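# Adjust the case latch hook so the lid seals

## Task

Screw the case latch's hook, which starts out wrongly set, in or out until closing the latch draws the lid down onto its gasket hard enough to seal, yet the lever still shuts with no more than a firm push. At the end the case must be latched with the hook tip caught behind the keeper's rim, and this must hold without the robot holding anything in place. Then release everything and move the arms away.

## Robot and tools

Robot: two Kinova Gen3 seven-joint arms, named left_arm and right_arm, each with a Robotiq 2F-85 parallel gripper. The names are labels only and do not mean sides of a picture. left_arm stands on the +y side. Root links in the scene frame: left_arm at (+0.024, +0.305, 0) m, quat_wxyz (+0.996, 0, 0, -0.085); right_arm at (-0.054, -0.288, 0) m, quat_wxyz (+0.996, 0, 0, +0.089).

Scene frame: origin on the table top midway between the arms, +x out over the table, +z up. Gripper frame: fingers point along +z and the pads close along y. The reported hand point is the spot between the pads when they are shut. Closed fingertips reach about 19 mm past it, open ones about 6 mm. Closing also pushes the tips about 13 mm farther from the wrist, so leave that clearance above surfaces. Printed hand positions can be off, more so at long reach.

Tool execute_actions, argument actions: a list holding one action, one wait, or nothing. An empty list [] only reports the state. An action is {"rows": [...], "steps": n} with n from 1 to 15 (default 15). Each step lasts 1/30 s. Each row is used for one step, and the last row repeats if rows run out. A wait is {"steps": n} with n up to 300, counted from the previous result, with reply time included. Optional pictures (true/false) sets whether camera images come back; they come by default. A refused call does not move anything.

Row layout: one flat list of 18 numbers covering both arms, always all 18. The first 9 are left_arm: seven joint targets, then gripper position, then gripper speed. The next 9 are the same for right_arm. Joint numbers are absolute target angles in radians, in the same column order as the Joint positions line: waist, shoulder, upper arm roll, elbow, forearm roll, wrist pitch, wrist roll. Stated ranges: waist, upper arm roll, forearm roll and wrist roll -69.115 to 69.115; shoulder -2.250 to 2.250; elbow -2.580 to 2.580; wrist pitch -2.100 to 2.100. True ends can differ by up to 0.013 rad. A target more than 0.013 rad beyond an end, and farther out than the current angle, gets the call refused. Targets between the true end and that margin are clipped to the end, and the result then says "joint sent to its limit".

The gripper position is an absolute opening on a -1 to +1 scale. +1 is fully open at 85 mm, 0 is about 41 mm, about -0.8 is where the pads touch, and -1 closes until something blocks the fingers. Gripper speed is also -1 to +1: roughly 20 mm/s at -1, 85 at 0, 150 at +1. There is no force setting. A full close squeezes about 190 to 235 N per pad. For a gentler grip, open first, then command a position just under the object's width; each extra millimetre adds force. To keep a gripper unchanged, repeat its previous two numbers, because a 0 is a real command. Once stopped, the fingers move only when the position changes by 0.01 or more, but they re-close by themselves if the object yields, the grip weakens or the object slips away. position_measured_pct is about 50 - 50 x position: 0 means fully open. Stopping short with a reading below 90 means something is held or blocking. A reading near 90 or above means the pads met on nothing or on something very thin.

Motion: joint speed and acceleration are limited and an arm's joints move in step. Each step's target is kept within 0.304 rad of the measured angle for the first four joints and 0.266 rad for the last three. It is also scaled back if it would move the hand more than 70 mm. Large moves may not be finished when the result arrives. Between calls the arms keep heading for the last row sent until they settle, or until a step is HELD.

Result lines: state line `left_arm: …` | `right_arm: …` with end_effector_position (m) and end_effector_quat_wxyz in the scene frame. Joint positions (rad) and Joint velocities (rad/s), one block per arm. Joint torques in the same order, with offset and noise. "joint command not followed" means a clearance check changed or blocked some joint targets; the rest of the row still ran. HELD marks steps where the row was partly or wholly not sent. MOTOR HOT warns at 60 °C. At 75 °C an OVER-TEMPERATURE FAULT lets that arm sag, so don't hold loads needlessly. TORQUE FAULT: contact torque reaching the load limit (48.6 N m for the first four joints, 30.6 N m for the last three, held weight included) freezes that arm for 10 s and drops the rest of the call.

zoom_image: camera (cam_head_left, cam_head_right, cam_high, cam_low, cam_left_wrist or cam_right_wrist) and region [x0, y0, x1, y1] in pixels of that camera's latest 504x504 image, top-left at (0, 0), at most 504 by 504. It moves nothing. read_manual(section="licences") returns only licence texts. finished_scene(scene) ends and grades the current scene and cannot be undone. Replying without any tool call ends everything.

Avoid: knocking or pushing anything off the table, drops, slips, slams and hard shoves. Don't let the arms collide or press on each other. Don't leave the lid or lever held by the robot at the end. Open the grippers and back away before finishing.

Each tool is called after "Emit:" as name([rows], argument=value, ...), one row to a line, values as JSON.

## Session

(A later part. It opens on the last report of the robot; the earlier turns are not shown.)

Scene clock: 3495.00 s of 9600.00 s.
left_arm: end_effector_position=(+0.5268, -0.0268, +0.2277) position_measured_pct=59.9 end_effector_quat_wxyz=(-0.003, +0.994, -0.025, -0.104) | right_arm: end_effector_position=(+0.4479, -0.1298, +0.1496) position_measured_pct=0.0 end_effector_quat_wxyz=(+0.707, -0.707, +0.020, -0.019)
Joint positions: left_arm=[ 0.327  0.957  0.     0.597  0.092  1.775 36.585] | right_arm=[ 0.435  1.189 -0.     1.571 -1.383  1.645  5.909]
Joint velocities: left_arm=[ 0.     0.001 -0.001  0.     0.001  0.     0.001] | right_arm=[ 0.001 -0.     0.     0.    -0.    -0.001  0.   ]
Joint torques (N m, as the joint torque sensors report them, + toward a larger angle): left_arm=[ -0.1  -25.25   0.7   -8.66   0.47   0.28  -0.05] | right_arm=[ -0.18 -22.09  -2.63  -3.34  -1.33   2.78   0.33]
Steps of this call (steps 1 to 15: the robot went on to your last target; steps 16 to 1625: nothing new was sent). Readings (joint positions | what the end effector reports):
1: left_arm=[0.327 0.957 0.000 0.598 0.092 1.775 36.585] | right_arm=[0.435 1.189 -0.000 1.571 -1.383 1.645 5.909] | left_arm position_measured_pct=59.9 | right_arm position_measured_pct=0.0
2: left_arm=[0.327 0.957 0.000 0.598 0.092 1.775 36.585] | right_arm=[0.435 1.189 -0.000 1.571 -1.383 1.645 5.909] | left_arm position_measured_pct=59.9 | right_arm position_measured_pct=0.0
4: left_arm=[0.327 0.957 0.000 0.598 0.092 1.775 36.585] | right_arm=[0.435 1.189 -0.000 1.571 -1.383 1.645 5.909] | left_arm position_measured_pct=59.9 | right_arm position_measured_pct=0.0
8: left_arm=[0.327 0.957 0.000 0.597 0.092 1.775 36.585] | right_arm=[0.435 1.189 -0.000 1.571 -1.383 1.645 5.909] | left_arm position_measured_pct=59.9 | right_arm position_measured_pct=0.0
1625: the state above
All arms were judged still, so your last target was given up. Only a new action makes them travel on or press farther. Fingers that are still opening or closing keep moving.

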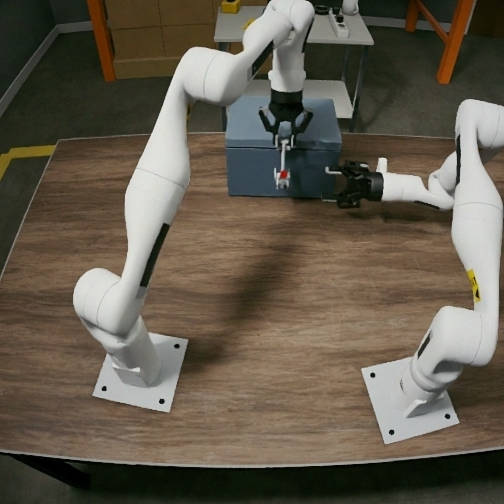

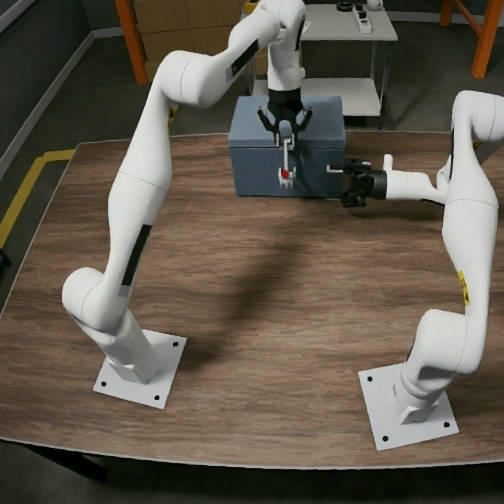

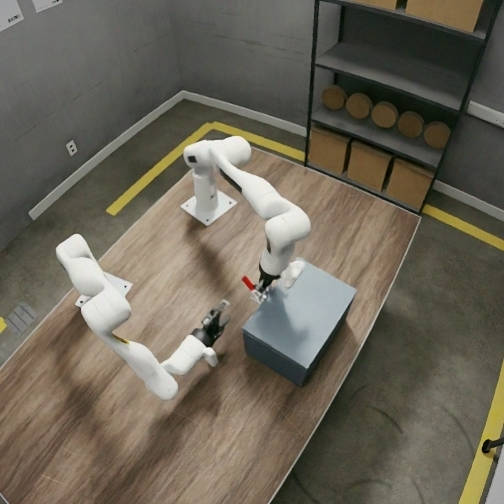

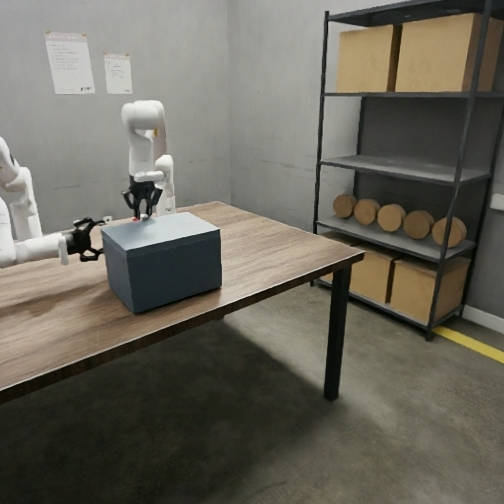

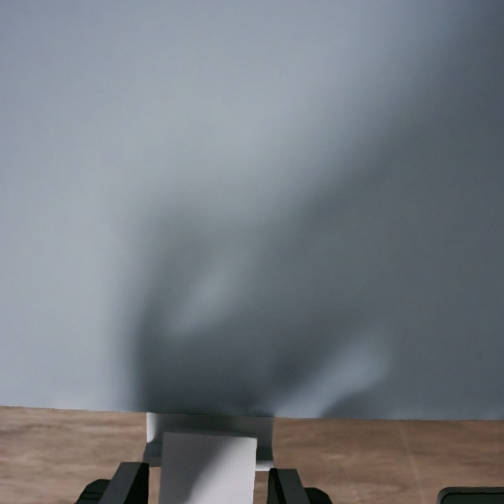

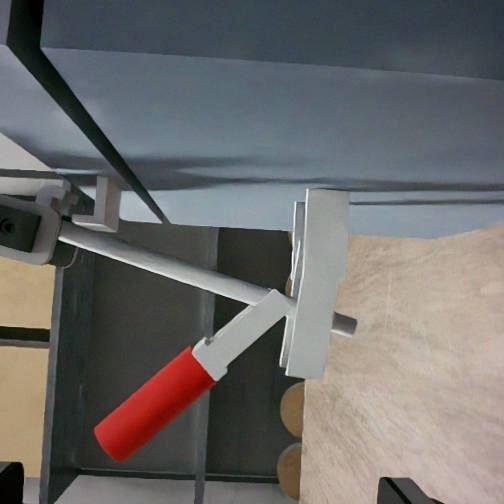

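Emit:
execute_actions([
  {"rows":[[0.3253,0.9685,0,0.544,0.0917,1.8181,36.5833,-0.2,0,0.4348,1.1893,0,1.5708,-1.3834,1.6454,5.9086,1,0.5],[0.3253,0.9685,0,0.544,0.0917,1.8181,36.5833,-0.2,0,0.4348,1.1893,0,1.5708,-1.3834,1.6454,5.9086,1,0.5],[0.3253,0.9685,0,0.544,0.0917,1.8181,36.5833,-0.2,0,0.4348,1.1893,0,1.5708,-1.3834,1.6454,5.9086,1,0.5],[0.3247,0.9731,0,0.5216,0.0917,1.8358,36.583,-0.2,0,0.4348,1.1893,0,1.5708,-1.3834,1.6454,5.9086,1,0.5],[0.3247,0.9731,0,0.5216,0.0917,1.8358,36.583,-0.2,0,0.4348,1.1893,0,1.5708,-1.3834,1.6454,5.9086,1,0.5],[0.3241,0.9778,0,0.4993,0.0917,1.8535,36.583,-0.2,0,0.4348,1.1893,0,1.5708,-1.3834,1.6454,5.9086,1,0.5]],"steps":15},
])

Emit:
zoom_image(camera="cam_right_wrist", region=[0,100,200,300])

Scene clock: 3506.37 s of 9600.00 s.
left_arm: end_effector_position=(+0.5308, -0.0265, +0.2452) position_measured_pct=59.9 end_effector_quat_wxyz=(-0.003, +0.994, -0.028, -0.104) | right_arm: end_effector_position=(+0.4479, -0.1298, +0.1496) position_measured_pct=0.0 end_effector_quat_wxyz=(+0.707, -0.707, +0.020, -0.019)
Joint positions: left_arm=[ 0.324  0.977  0.     0.5    0.092  1.853 36.583] | right_arm=[ 0.435  1.189 -0.     1.571 -1.383  1.645  5.909]
Joint velocities: left_arm=[-0.001  0.007  0.001 -0.012 -0.     0.007  0.001] | right_arm=[-0.001 -0.     0.     0.    -0.    -0.    -0.   ]
Joint torques (N m, as the joint torque sensors report them, + toward a larger angle): left_arm=[ -0.56 -25.15   0.38  -8.49   0.42   0.41   0.21] | right_arm=[  0.17 -21.65  -2.4   -3.36  -1.18   2.62   0.38]
Steps of this call (steps 1 to 326: nothing new was sent; steps 327 to 341: all 15 steps of this action). Readings (joint positions | what the end effector reports):
327: left_arm=[0.327 0.958 0.000 0.596 0.092 1.776 36.585] | right_arm=[0.435 1.189 -0.000 1.571 -1.383 1.645 5.909] | left_arm position_measured_pct=59.9 | right_arm position_measured_pct=0.0
328: left_arm=[0.327 0.959 0.000 0.591 0.092 1.780 36.585] | right_arm=[0.435 1.189 -0.000 1.571 -1.383 1.645 5.909] | left_arm position_measured_pct=59.9 | right_arm position_measured_pct=0.0
330: left_arm=[0.326 0.965 0.000 0.568 0.092 1.798 36.584] | right_arm=[0.435 1.189 -0.000 1.571 -1.383 1.645 5.909] | left_arm position_measured_pct=59.9 | right_arm position_measured_pct=0.0
334: left_arm=[0.325 0.973 -0.000 0.523 0.092 1.835 36.583] | right_arm=[0.435 1.189 -0.000 1.571 -1.383 1.645 5.909] | left_arm position_measured_pct=59.9 | right_arm position_measured_pct=0.0
341: the state above

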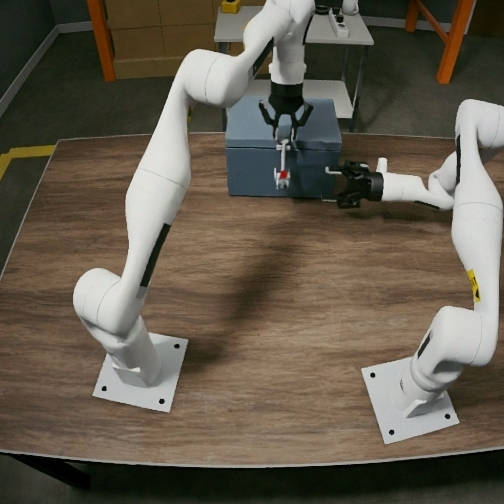

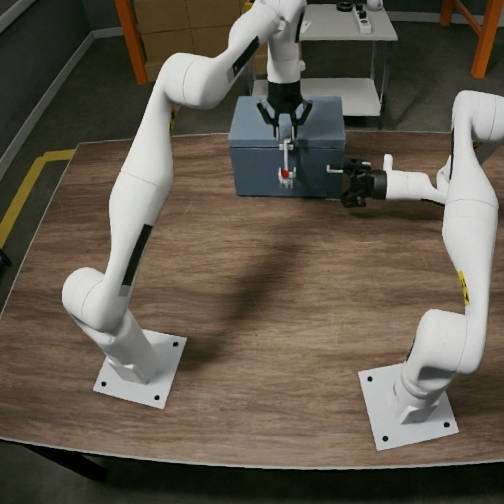

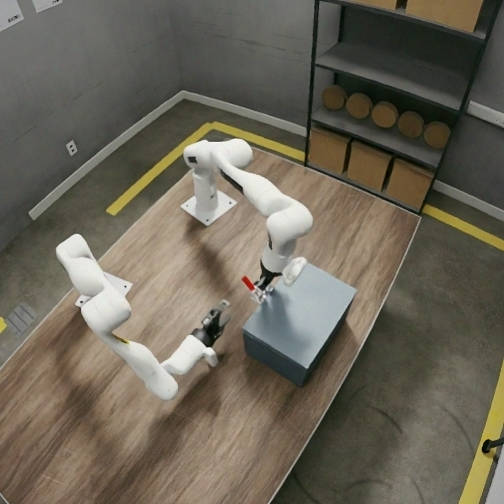

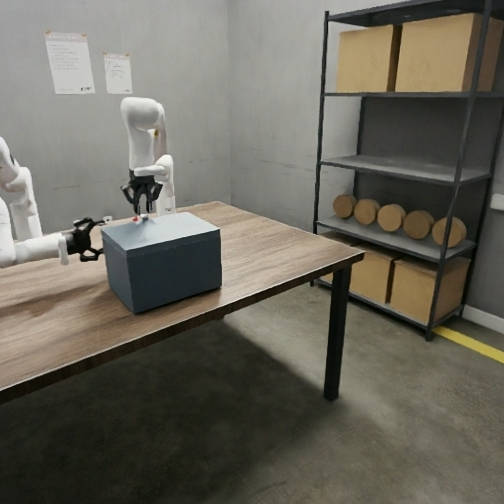

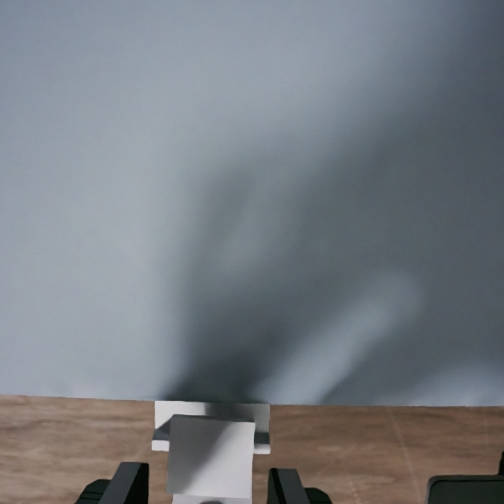

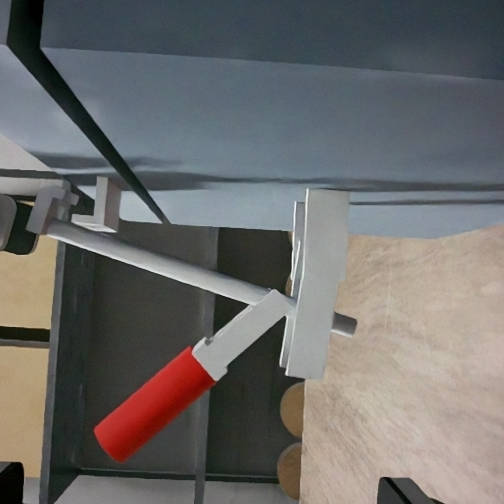

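Region (0, 100, 200, 300) of cam_right_wrist's 504x504 image, scaled by 2.520.

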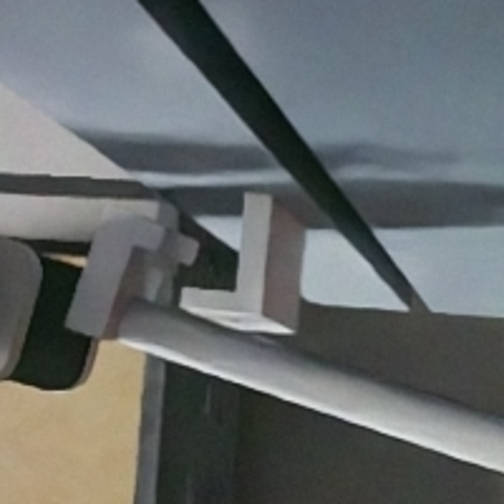

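Emit:
execute_actions([
  {"rows":[[0.3739,0.7476,0,0.815,0,1.58,36.617,-0.2,0,0.4348,1.1893,0,1.5708,-1.3834,1.6454,5.9086,1,0.5]],"steps":15},
], pictures=false)

Emit:
execute_actions([
  {"rows":[[0.5528,0.3843,0,1.4741,-0.182,1.087,36.866,-0.64,0,0.4348,1.1893,0,1.5708,-1.3834,1.6454,5.9086,1,0.5]],"steps":15},
], pictures=false)

Emit:
execute_actions([
  {"rows":[[0.5528,0.3843,0,1.4741,-0.182,1.087,36.866,-0.64,0,0.4348,1.1893,0,1.5708,-1.3834,1.6454,5.9086,1,0.5]],"steps":15},
])

Scene clock: 3529.33 s of 9600.00 s.
left_arm: end_effector_position=(+0.5263, -0.0264, +0.2823) position_measured_pct=59.9 end_effector_quat_wxyz=(-0.001, +1.000, -0.027, -0.002) | right_arm: end_effector_position=(+0.4479, -0.1298, +0.1496) position_measured_pct=0.0 end_effector_quat_wxyz=(+0.707, -0.707, +0.020, -0.019)
Joint positions: left_arm=[ 0.372  0.755  0.     0.809  0.001  1.583 36.617] | right_arm=[ 0.435  1.189 -0.     1.571 -1.383  1.645  5.909]
Joint velocities: left_arm=[ 0.014 -0.066 -0.     0.116 -0.033 -0.1    0.011] | right_arm=[-0.001 -0.001 -0.001  0.    -0.     0.    -0.   ]
Joint torques (N m, as the joint torque sensors report them, + toward a larger angle): left_arm=[ -0.88 -21.25   0.15  -8.87   0.1   -0.28   0.02] | right_arm=[ -0.29 -22.16  -2.45  -2.97  -1.21   2.57   0.22]
Steps of this call (steps 1 to 15: the robot went on to your last target; steps 16 to 674: nothing new was sent; steps 675 to 689: all 15 steps of this action). Readings (joint positions | what the end effector reports):
675: left_arm=[0.324 0.977 -0.000 0.501 0.091 1.853 36.583] | right_arm=[0.435 1.189 -0.000 1.571 -1.383 1.645 5.909] | left_arm position_measured_pct=59.9 | right_arm position_measured_pct=0.0
676: left_arm=[0.325 0.972 -0.000 0.507 0.090 1.848 36.584] | right_arm=[0.435 1.189 -0.000 1.571 -1.383 1.645 5.909] | left_arm position_measured_pct=59.9 | right_arm position_measured_pct=0.0
678: left_arm=[0.330 0.949 -0.000 0.535 0.082 1.825 36.587] | right_arm=[0.435 1.189 -0.000 1.571 -1.383 1.645 5.909] | left_arm position_measured_pct=59.9 | right_arm position_measured_pct=0.0
682: left_arm=[0.350 0.857 -0.000 0.656 0.046 1.719 36.600] | right_arm=[0.435 1.189 -0.000 1.571 -1.383 1.645 5.909] | left_arm position_measured_pct=59.9 | right_arm position_measured_pct=0.0
689: the state above

Scene clock: 3529.83 s of 9600.00 s.
left_arm: end_effector_position=(+0.4709, -0.0432, +0.3341) position_measured_pct=81.7 end_effector_quat_wxyz=(+0.022, +0.989, -0.015, +0.147) | right_arm: end_effector_position=(+0.4479, -0.1298, +0.1496) position_measured_pct=0.0 end_effector_quat_wxyz=(+0.707, -0.707, +0.020, -0.019)
Joint positions: left_arm=[ 0.532  0.43   0.001  1.254 -0.163  1.205 36.84 ] | right_arm=[ 0.435  1.189 -0.     1.571 -1.383  1.645  5.909]
Joint velocities: left_arm=[ 0.156 -0.345 -0.004  1.187 -0.164 -0.806  0.224] | right_arm=[ 0.001 -0.001  0.    -0.     0.     0.001 -0.   ]
Joint torques (N m, as the joint torque sensors report them, + toward a larger angle): left_arm=[ -1.73 -15.95  -0.67  -8.61  -0.18  -0.83   0.13] | right_arm=[ -0.15 -21.65  -2.33  -3.03  -1.33   2.71   0.34]
Steps of this call (steps 1 to 15: all 15 steps of this action). Readings (joint positions | what the end effector reports):
1: left_arm=[0.374 0.752 0.000 0.812 -0.000 1.580 36.618] | right_arm=[0.435 1.189 -0.000 1.571 -1.383 1.645 5.909] | left_arm position_measured_pct=59.9 | right_arm position_measured_pct=0.0
2: left_arm=[0.378 0.745 -0.001 0.820 -0.004 1.575 36.622] | right_arm=[0.435 1.189 -0.000 1.571 -1.383 1.645 5.909] | left_arm position_measured_pct=60.7 | right_arm position_measured_pct=0.0
4: left_arm=[0.396 0.713 -0.002 0.851 -0.021 1.550 36.644] | right_arm=[0.435 1.189 -0.000 1.571 -1.383 1.645 5.909] | left_arm position_measured_pct=64.7 | right_arm position_measured_pct=0.0
8: left_arm=[0.460 0.592 0.000 0.971 -0.084 1.445 36.733] | right_arm=[0.435 1.189 -0.000 1.571 -1.383 1.645 5.909] | left_arm position_measured_pct=76.2 | right_arm position_measured_pct=0.0
15: the state above

Scene clock: 3530.33 s of 9600.00 s.
left_arm: end_effector_position=(+0.4320, -0.0204, +0.2844) position_measured_pct=82.1 end_effector_quat_wxyz=(+0.002, +0.991, -0.026, +0.129) | right_arm: end_effector_position=(+0.4479, -0.1298, +0.1496) position_measured_pct=0.0 end_effector_quat_wxyz=(+0.707, -0.707, +0.020, -0.019)
Joint positions: left_arm=[ 0.553  0.385  0.     1.474 -0.182  1.087 36.866] | right_arm=[ 0.435  1.189 -0.     1.571 -1.383  1.645  5.909]
Joint velocities: left_arm=[ 0.001 -0.007  0.     0.003  0.    -0.001  0.   ] | right_arm=[-0.     0.001 -0.    -0.    -0.    -0.001  0.   ]
Joint torques (N m, as the joint torque sensors report them, + toward a larger angle): left_arm=[ -0.16 -17.49  -0.15  -9.17  -0.12  -1.13   0.  ] | right_arm=[ -0.3  -21.75  -2.2   -3.14  -1.26   2.67   0.36]
Steps of this call (steps 1 to 15: all 15 steps of this action). Readings (joint positions | what the end effector reports):
1: left_arm=[0.537 0.419 0.001 1.293 -0.168 1.180 36.847] | right_arm=[0.435 1.189 -0.000 1.571 -1.383 1.645 5.909] | left_arm position_measured_pct=81.7 | right_arm position_measured_pct=0.0
2: left_arm=[0.541 0.411 0.001 1.329 -0.172 1.159 36.852] | right_arm=[0.435 1.189 -0.000 1.571 -1.383 1.645 5.909] | left_arm position_measured_pct=81.7 | right_arm position_measured_pct=0.0
4: left_arm=[0.547 0.398 0.000 1.392 -0.177 1.126 36.860] | right_arm=[0.435 1.189 -0.000 1.571 -1.383 1.645 5.909] | left_arm position_measured_pct=82.1 | right_arm position_measured_pct=0.0
8: left_arm=[0.551 0.389 0.000 1.464 -0.182 1.092 36.866] | right_arm=[0.435 1.189 -0.000 1.571 -1.383 1.645 5.909] | left_arm position_measured_pct=82.1 | right_arm position_measured_pct=0.0
15: the state above

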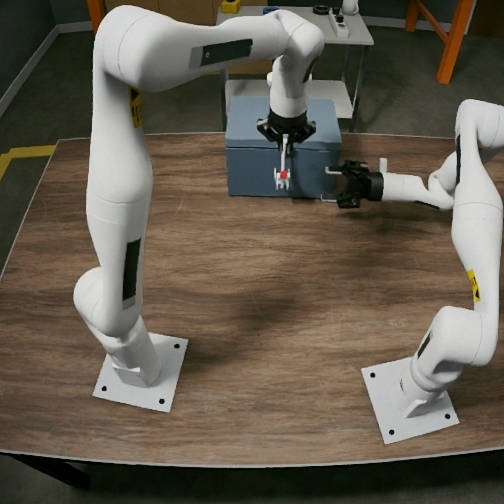

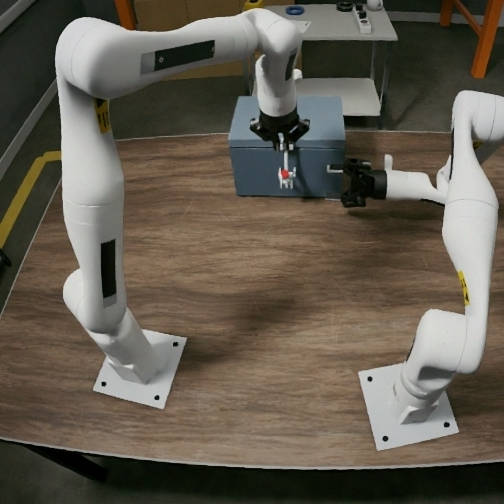

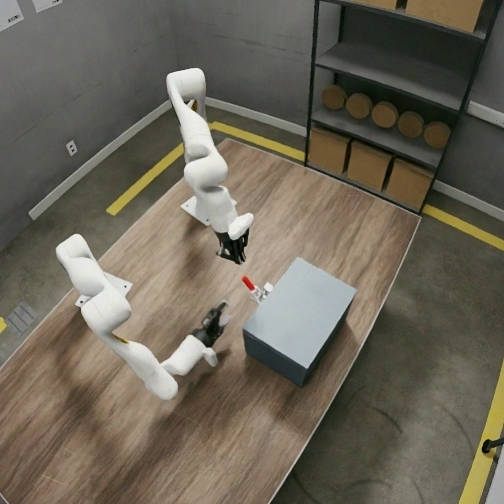

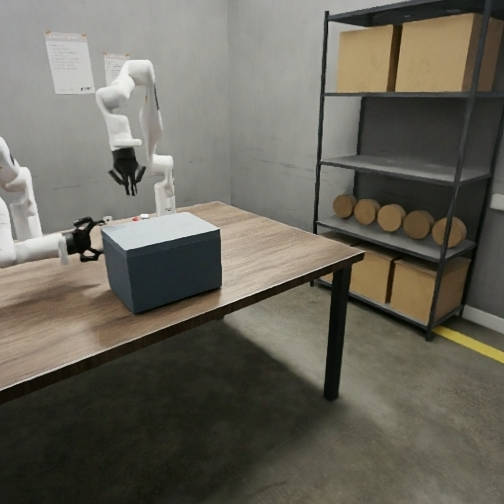

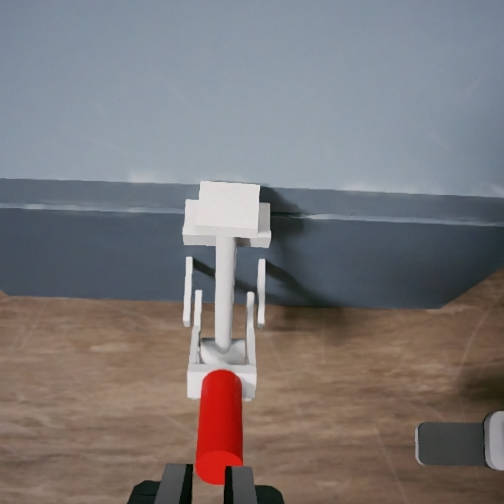

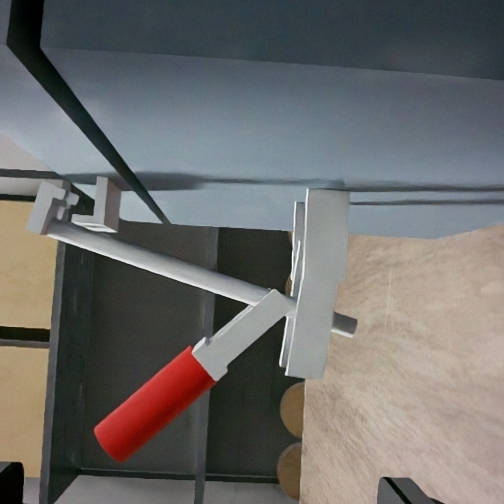

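Emit:
execute_actions([
  {"rows":[[0.5528,0.4,0,1.512,-0.189,1.036,36.878,-0.64,0,0.4348,1.1893,0,1.5708,-1.3834,1.6454,5.9086,1,0.5],[0.5528,0.4,0,1.512,-0.189,1.036,36.878,-0.64,0,0.4348,1.1893,0,1.5708,-1.3834,1.6454,5.9086,1,0.5],[0.5528,0.416,0,1.545,-0.1955,0.985,36.89,-0.64,0,0.4348,1.1893,0,1.5708,-1.3834,1.6454,5.9086,1,0.5],[0.5528,0.416,0,1.545,-0.1955,0.985,36.89,-0.64,0,0.4348,1.1893,0,1.5708,-1.3834,1.6454,5.9086,1,0.5],[0.5528,0.432,0,1.58,-0.2023,0.934,36.902,-0.64,0,0.4348,1.1893,0,1.5708,-1.3834,1.6454,5.9086,1,0.5],[0.5528,0.432,0,1.58,-0.2023,0.934,36.902,-0.64,0,0.4348,1.1893,0,1.5708,-1.3834,1.6454,5.9086,1,0.5],[0.5528,0.4475,0,1.6152,-0.2091,0.8825,36.9138,-0.64,0,0.4348,1.1893,0,1.5708,-1.3834,1.6454,5.9086,1,0.5]],"steps":15},
])

Scene clock: 3545.73 s of 9600.00 s.
left_arm: end_effector_position=(+0.4329, -0.0213, +0.2160) position_measured_pct=82.1 end_effector_quat_wxyz=(+0.004, +0.991, -0.027, +0.131) | right_arm: end_effector_position=(+0.4479, -0.1298, +0.1496) position_measured_pct=0.0 end_effector_quat_wxyz=(+0.707, -0.707, +0.020, -0.019)
Joint positions: left_arm=[ 0.553  0.446  0.     1.613 -0.209  0.885 36.913] | right_arm=[ 0.435  1.189 -0.     1.571 -1.383  1.645  5.909]
Joint velocities: left_arm=[-0.001  0.013 -0.001  0.025 -0.006 -0.038  0.008] | right_arm=[-0.001  0.001 -0.001 -0.    -0.     0.    -0.   ]
Joint torques (N m, as the joint torque sensors report them, + toward a larger angle): left_arm=[ -0.26 -18.35   0.03  -8.64  -0.29  -0.69   0.05] | right_arm=[ -0.36 -21.82  -2.25  -3.08  -1.38   2.8    0.36]
Steps of this call (steps 1 to 15: the robot went on to your last target; steps 16 to 447: nothing new was sent; steps 448 to 462: all 15 steps of this action). Readings (joint positions | what the end effector reports):
448: left_arm=[0.553 0.385 0.000 1.475 -0.182 1.086 36.866] | right_arm=[0.435 1.189 -0.000 1.571 -1.383 1.645 5.909] | left_arm position_measured_pct=82.1 | right_arm position_measured_pct=0.0
449: left_arm=[0.553 0.387 0.000 1.480 -0.183 1.079 36.868] | right_arm=[0.435 1.189 -0.000 1.571 -1.383 1.645 5.909] | left_arm position_measured_pct=82.1 | right_arm position_measured_pct=0.0
451: left_arm=[0.553 0.396 0.000 1.502 -0.187 1.049 36.875] | right_arm=[0.435 1.189 -0.000 1.571 -1.383 1.645 5.909] | left_arm position_measured_pct=82.1 | right_arm position_measured_pct=0.0
455: left_arm=[0.553 0.423 -0.000 1.559 -0.198 0.965 36.895] | right_arm=[0.435 1.189 -0.000 1.571 -1.383 1.645 5.909] | left_arm position_measured_pct=82.1 | right_arm position_measured_pct=0.0
462: the state above

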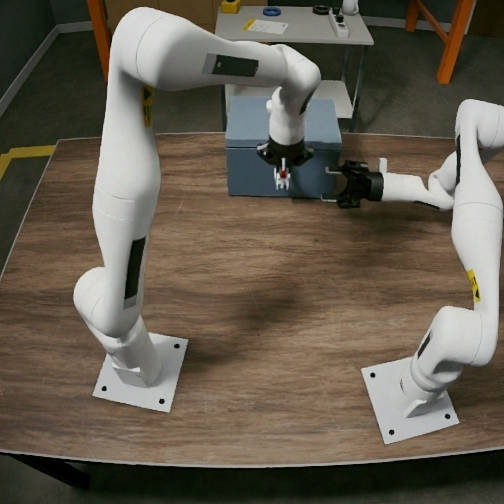

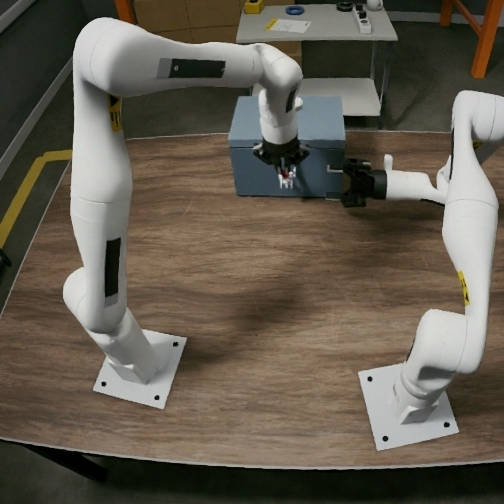

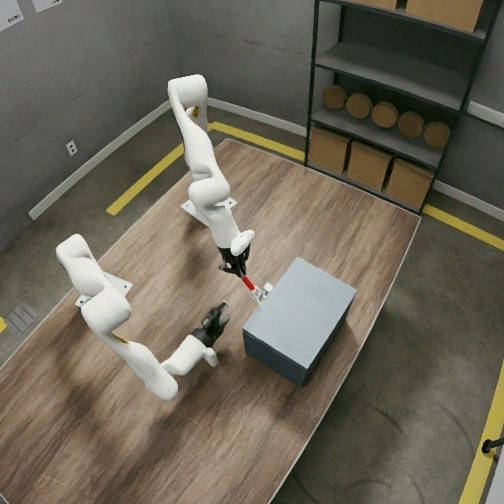

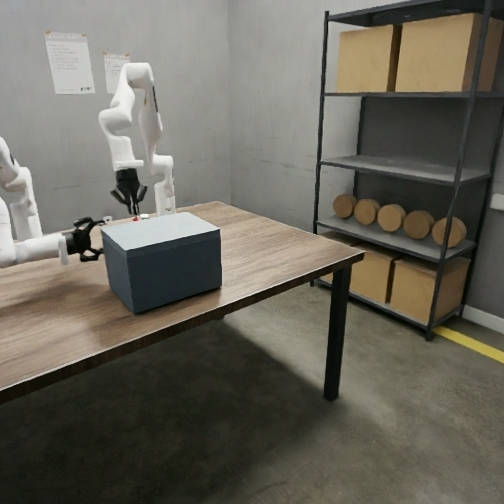

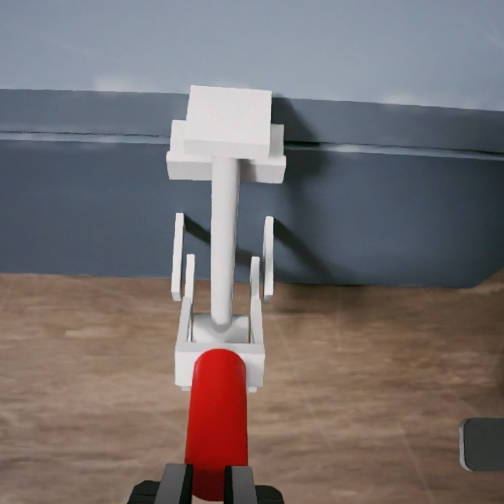

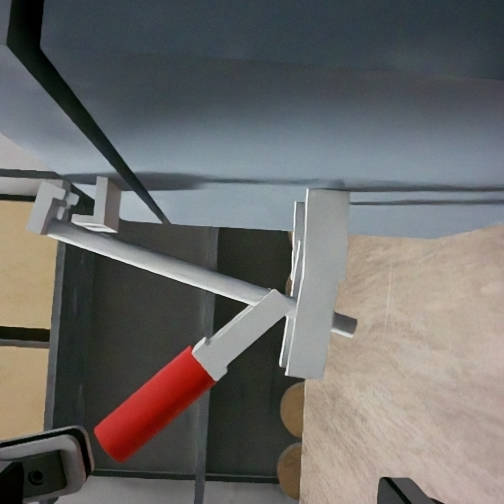

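Emit:
execute_actions([
  {"rows":[[0.5519,0.4624,0,1.632,-0.215,0.8516,36.922,-0.64,0,0.4348,1.1893,0,1.5708,-1.3834,1.6454,5.9086,1,0.5],[0.5519,0.4624,0,1.632,-0.215,0.8516,36.922,-0.64,0,0.4348,1.1893,0,1.5708,-1.3834,1.6454,5.9086,1,0.5],[0.5519,0.4624,0,1.632,-0.215,0.8516,36.922,-0.64,0,0.4348,1.1893,0,1.5708,-1.3834,1.6454,5.9086,1,0.5],[0.551,0.4772,0,1.6484,-0.221,0.8207,36.93,-0.64,0,0.4348,1.1893,0,1.5708,-1.3834,1.6454,5.9086,1,0.5],[0.551,0.4772,0,1.6484,-0.221,0.8207,36.93,-0.64,0,0.4348,1.1893,0,1.5708,-1.3834,1.6454,5.9086,1,0.5],[0.551,0.4772,0,1.6484,-0.221,0.8207,36.93,-0.64,0,0.4348,1.1893,0,1.5708,-1.3834,1.6454,5.9086,1,0.5],[0.5501,0.4921,0,1.665,-0.227,0.7898,36.9383,-0.64,0,0.4348,1.1893,0,1.5708,-1.3834,1.6454,5.9086,1,0.5]],"steps":15},
])

Scene clock: 3556.90 s of 9600.00 s.
left_arm: end_effector_position=(+0.4156, -0.0211, +0.1827) position_measured_pct=82.1 end_effector_quat_wxyz=(-0.000, +0.993, -0.033, +0.117) | right_arm: end_effector_position=(+0.4479, -0.1298, +0.1496) position_measured_pct=0.0 end_effector_quat_wxyz=(+0.707, -0.707, +0.020, -0.019)
Joint positions: left_arm=[ 0.561  0.474  0.012  1.682 -0.216  0.818 36.938] | right_arm=[ 0.435  1.189 -0.     1.571 -1.383  1.645  5.909]
Joint velocities: left_arm=[ 0.01   0.025  0.004  0.026  0.002 -0.015  0.003] | right_arm=[-0.002 -0.001  0.001  0.    -0.     0.     0.   ]
Joint torques (N m, as the joint torque sensors report them, + toward a larger angle): left_arm=[ -9.95  -5.91  -8.53 -21.46  -4.68 -13.7    0.4 ] | right_arm=[ -0.33 -21.74  -2.25  -2.97  -1.13   2.7    0.3 ]
Steps of this call (steps 1 to 15: the robot went on to your last target; steps 16 to 320: nothing new was sent; steps 321 to 335: all 15 steps of this action). Readings (joint positions | what the end effector reports):
321: left_arm=[0.553 0.449 0.000 1.616 -0.209 0.881 36.914] | right_arm=[0.435 1.189 -0.000 1.571 -1.383 1.645 5.909] | left_arm position_measured_pct=82.1 | right_arm position_measured_pct=0.0
322: left_arm=[0.552 0.452 0.000 1.620 -0.211 0.874 36.916] | right_arm=[0.435 1.189 -0.000 1.571 -1.383 1.645 5.909] | left_arm position_measured_pct=82.1 | right_arm position_measured_pct=0.0
324: left_arm=[0.552 0.460 0.000 1.628 -0.214 0.859 36.920] | right_arm=[0.435 1.189 -0.000 1.571 -1.383 1.645 5.909] | left_arm position_measured_pct=82.1 | right_arm position_measured_pct=0.0
328: left_arm=[0.556 0.464 0.006 1.654 -0.215 0.839 36.930] | right_arm=[0.435 1.189 -0.000 1.571 -1.383 1.645 5.909] | left_arm position_measured_pct=82.1 | right_arm position_measured_pct=0.0
335: the state above

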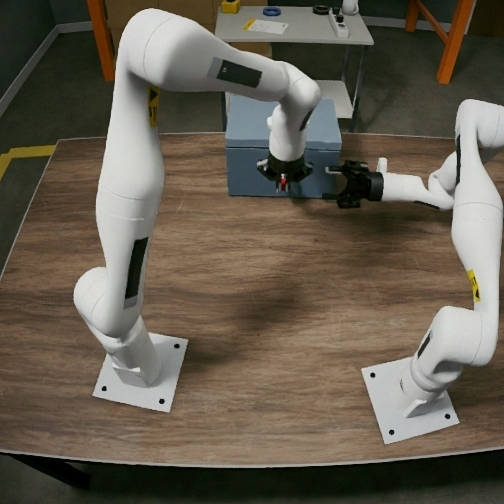

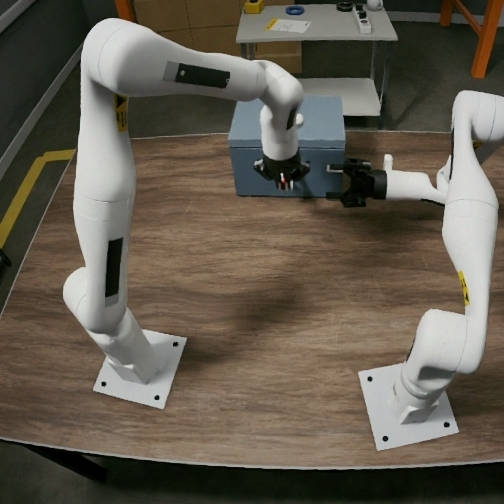

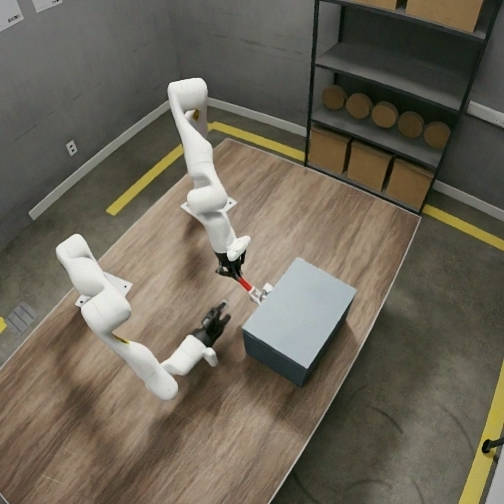

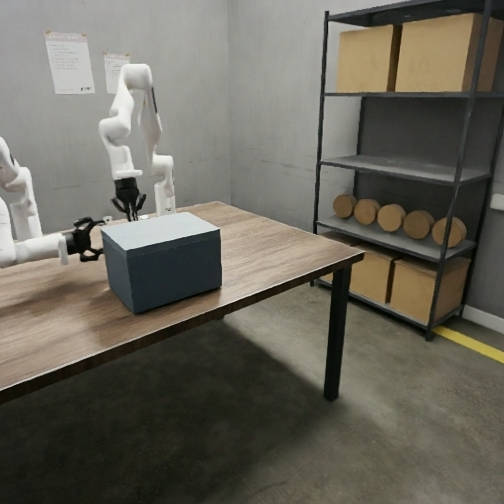

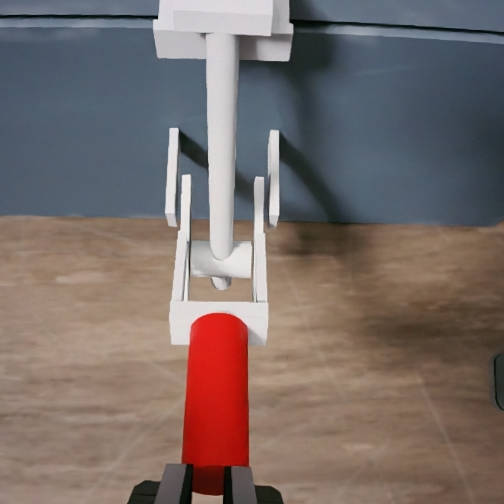

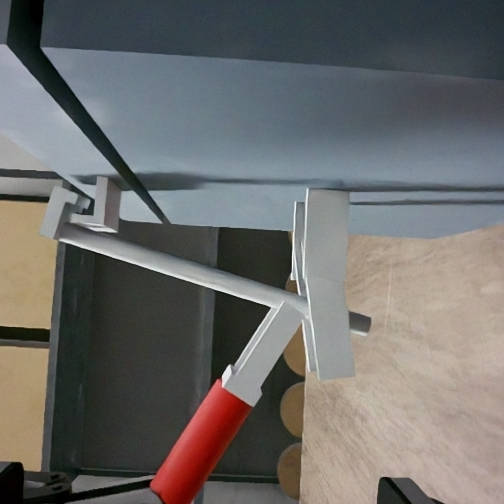

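Emit:
execute_actions([
  {"rows":[[0.556,0.462,0,1.668,-0.215,0.835,36.93,-0.64,0,0.4348,1.1893,0,1.5708,-1.3834,1.6454,5.9086,1,0.5],[0.556,0.462,0,1.668,-0.215,0.835,36.93,-0.64,0,0.4348,1.1893,0,1.5708,-1.3834,1.6454,5.9086,1,0.5],[0.556,0.462,0,1.668,-0.215,0.835,36.93,-0.64,0,0.4348,1.1893,0,1.5708,-1.3834,1.6454,5.9086,1,0.5],[0.557,0.445,0,1.66,-0.212,0.86,36.925,-0.64,0,0.4348,1.1893,0,1.5708,-1.3834,1.6454,5.9086,1,0.5]],"steps":15},
])

Emit:
zoom_image(camera="cam_high", region=[190,230,290,330])

Emit:
zoom_image(camera="cam_right_wrist", region=[0,300,204,504])

Scene clock: 3571.27 s of 9600.00 s.
left_arm: end_effector_position=(+0.4212, -0.0144, +0.2024) position_measured_pct=82.1 end_effector_quat_wxyz=(-0.002, +0.992, -0.027, +0.123) | right_arm: end_effector_position=(+0.4479, -0.1298, +0.1496) position_measured_pct=0.0 end_effector_quat_wxyz=(+0.707, -0.707, +0.020, -0.019)
Joint positions: left_arm=[ 0.557  0.445 -0.     1.66  -0.212  0.86  36.925] | right_arm=[ 0.435  1.189 -0.     1.571 -1.383  1.645  5.909]
Joint velocities: left_arm=[-0.001 -0.003  0.    -0.001  0.001  0.003 -0.001] | right_arm=[ 0.001 -0.001  0.001 -0.    -0.     0.     0.   ]
Joint torques (N m, as the joint torque sensors report them, + toward a larger angle): left_arm=[ -0.37 -17.22   0.33  -7.8   -0.29  -0.78   0.22] | right_arm=[ -0.18 -21.79  -2.39  -3.33  -1.3    2.7    0.12]
Steps of this call (steps 1 to 15: the robot went on to your last target; steps 16 to 416: nothing new was sent; steps 417 to 431: all 15 steps of this action). Readings (joint positions | what the end effector reports):
417: left_arm=[0.563 0.478 0.012 1.685 -0.215 0.818 36.938] | right_arm=[0.435 1.189 -0.000 1.571 -1.383 1.645 5.909] | left_arm position_measured_pct=82.1 | right_arm position_measured_pct=0.0
418: left_arm=[0.563 0.473 0.011 1.684 -0.215 0.820 36.937] | right_arm=[0.435 1.189 -0.000 1.571 -1.383 1.645 5.909] | left_arm position_measured_pct=82.1 | right_arm position_measured_pct=0.0
420: left_arm=[0.562 0.463 0.006 1.676 -0.215 0.827 36.933] | right_arm=[0.435 1.189 -0.000 1.571 -1.383 1.645 5.909] | left_arm position_measured_pct=82.1 | right_arm position_measured_pct=0.0
424: left_arm=[0.559 0.448 -0.000 1.662 -0.213 0.853 36.926] | right_arm=[0.435 1.189 -0.000 1.571 -1.383 1.645 5.909] | left_arm position_measured_pct=82.1 | right_arm position_measured_pct=0.0
431: the state above

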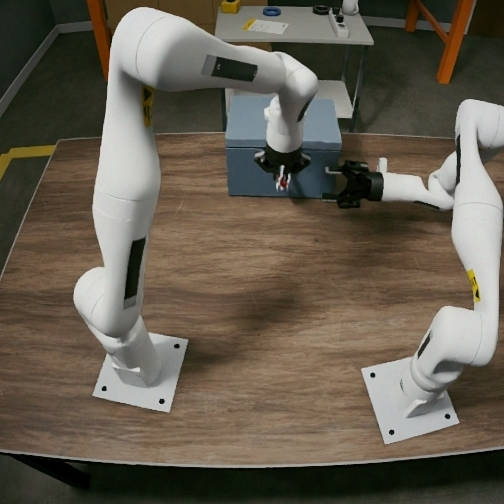

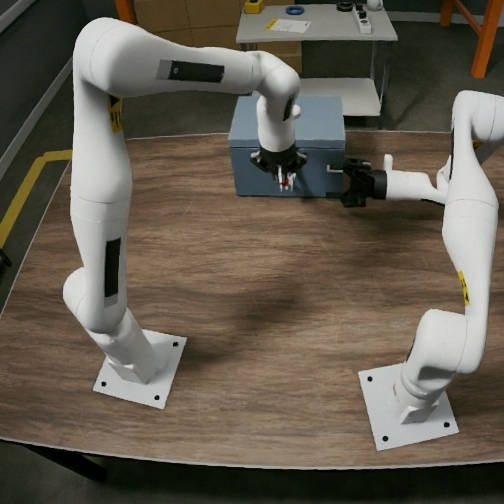

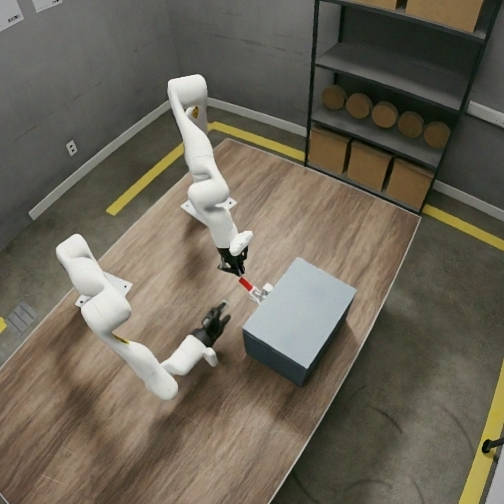

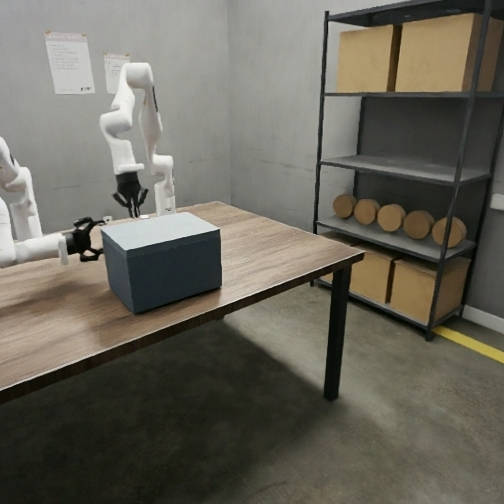

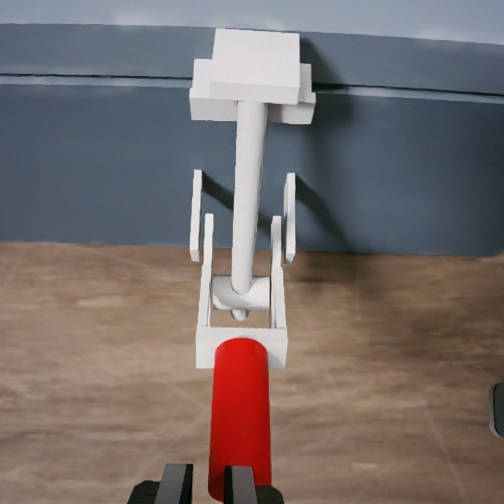

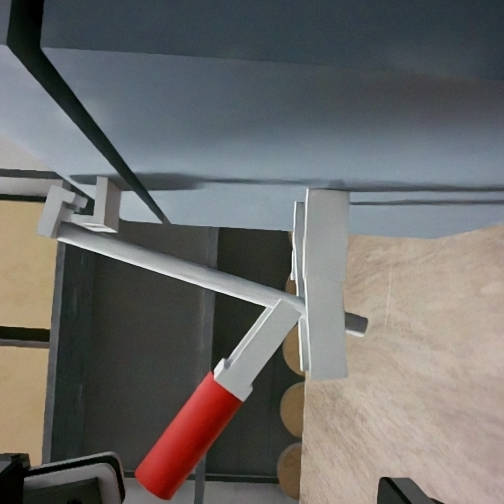

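Region (190, 230, 290, 330) of cam_high's 504x504 image, scaled by 5.040, with more detail than that image has.

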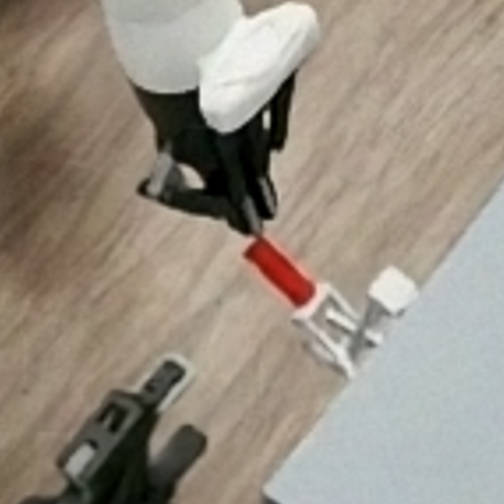

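Region (0, 300, 204, 504) of cam_right_wrist's 504x504 image, scaled by 2.471.

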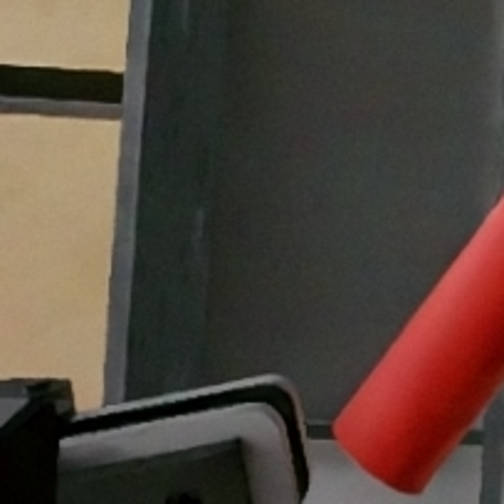

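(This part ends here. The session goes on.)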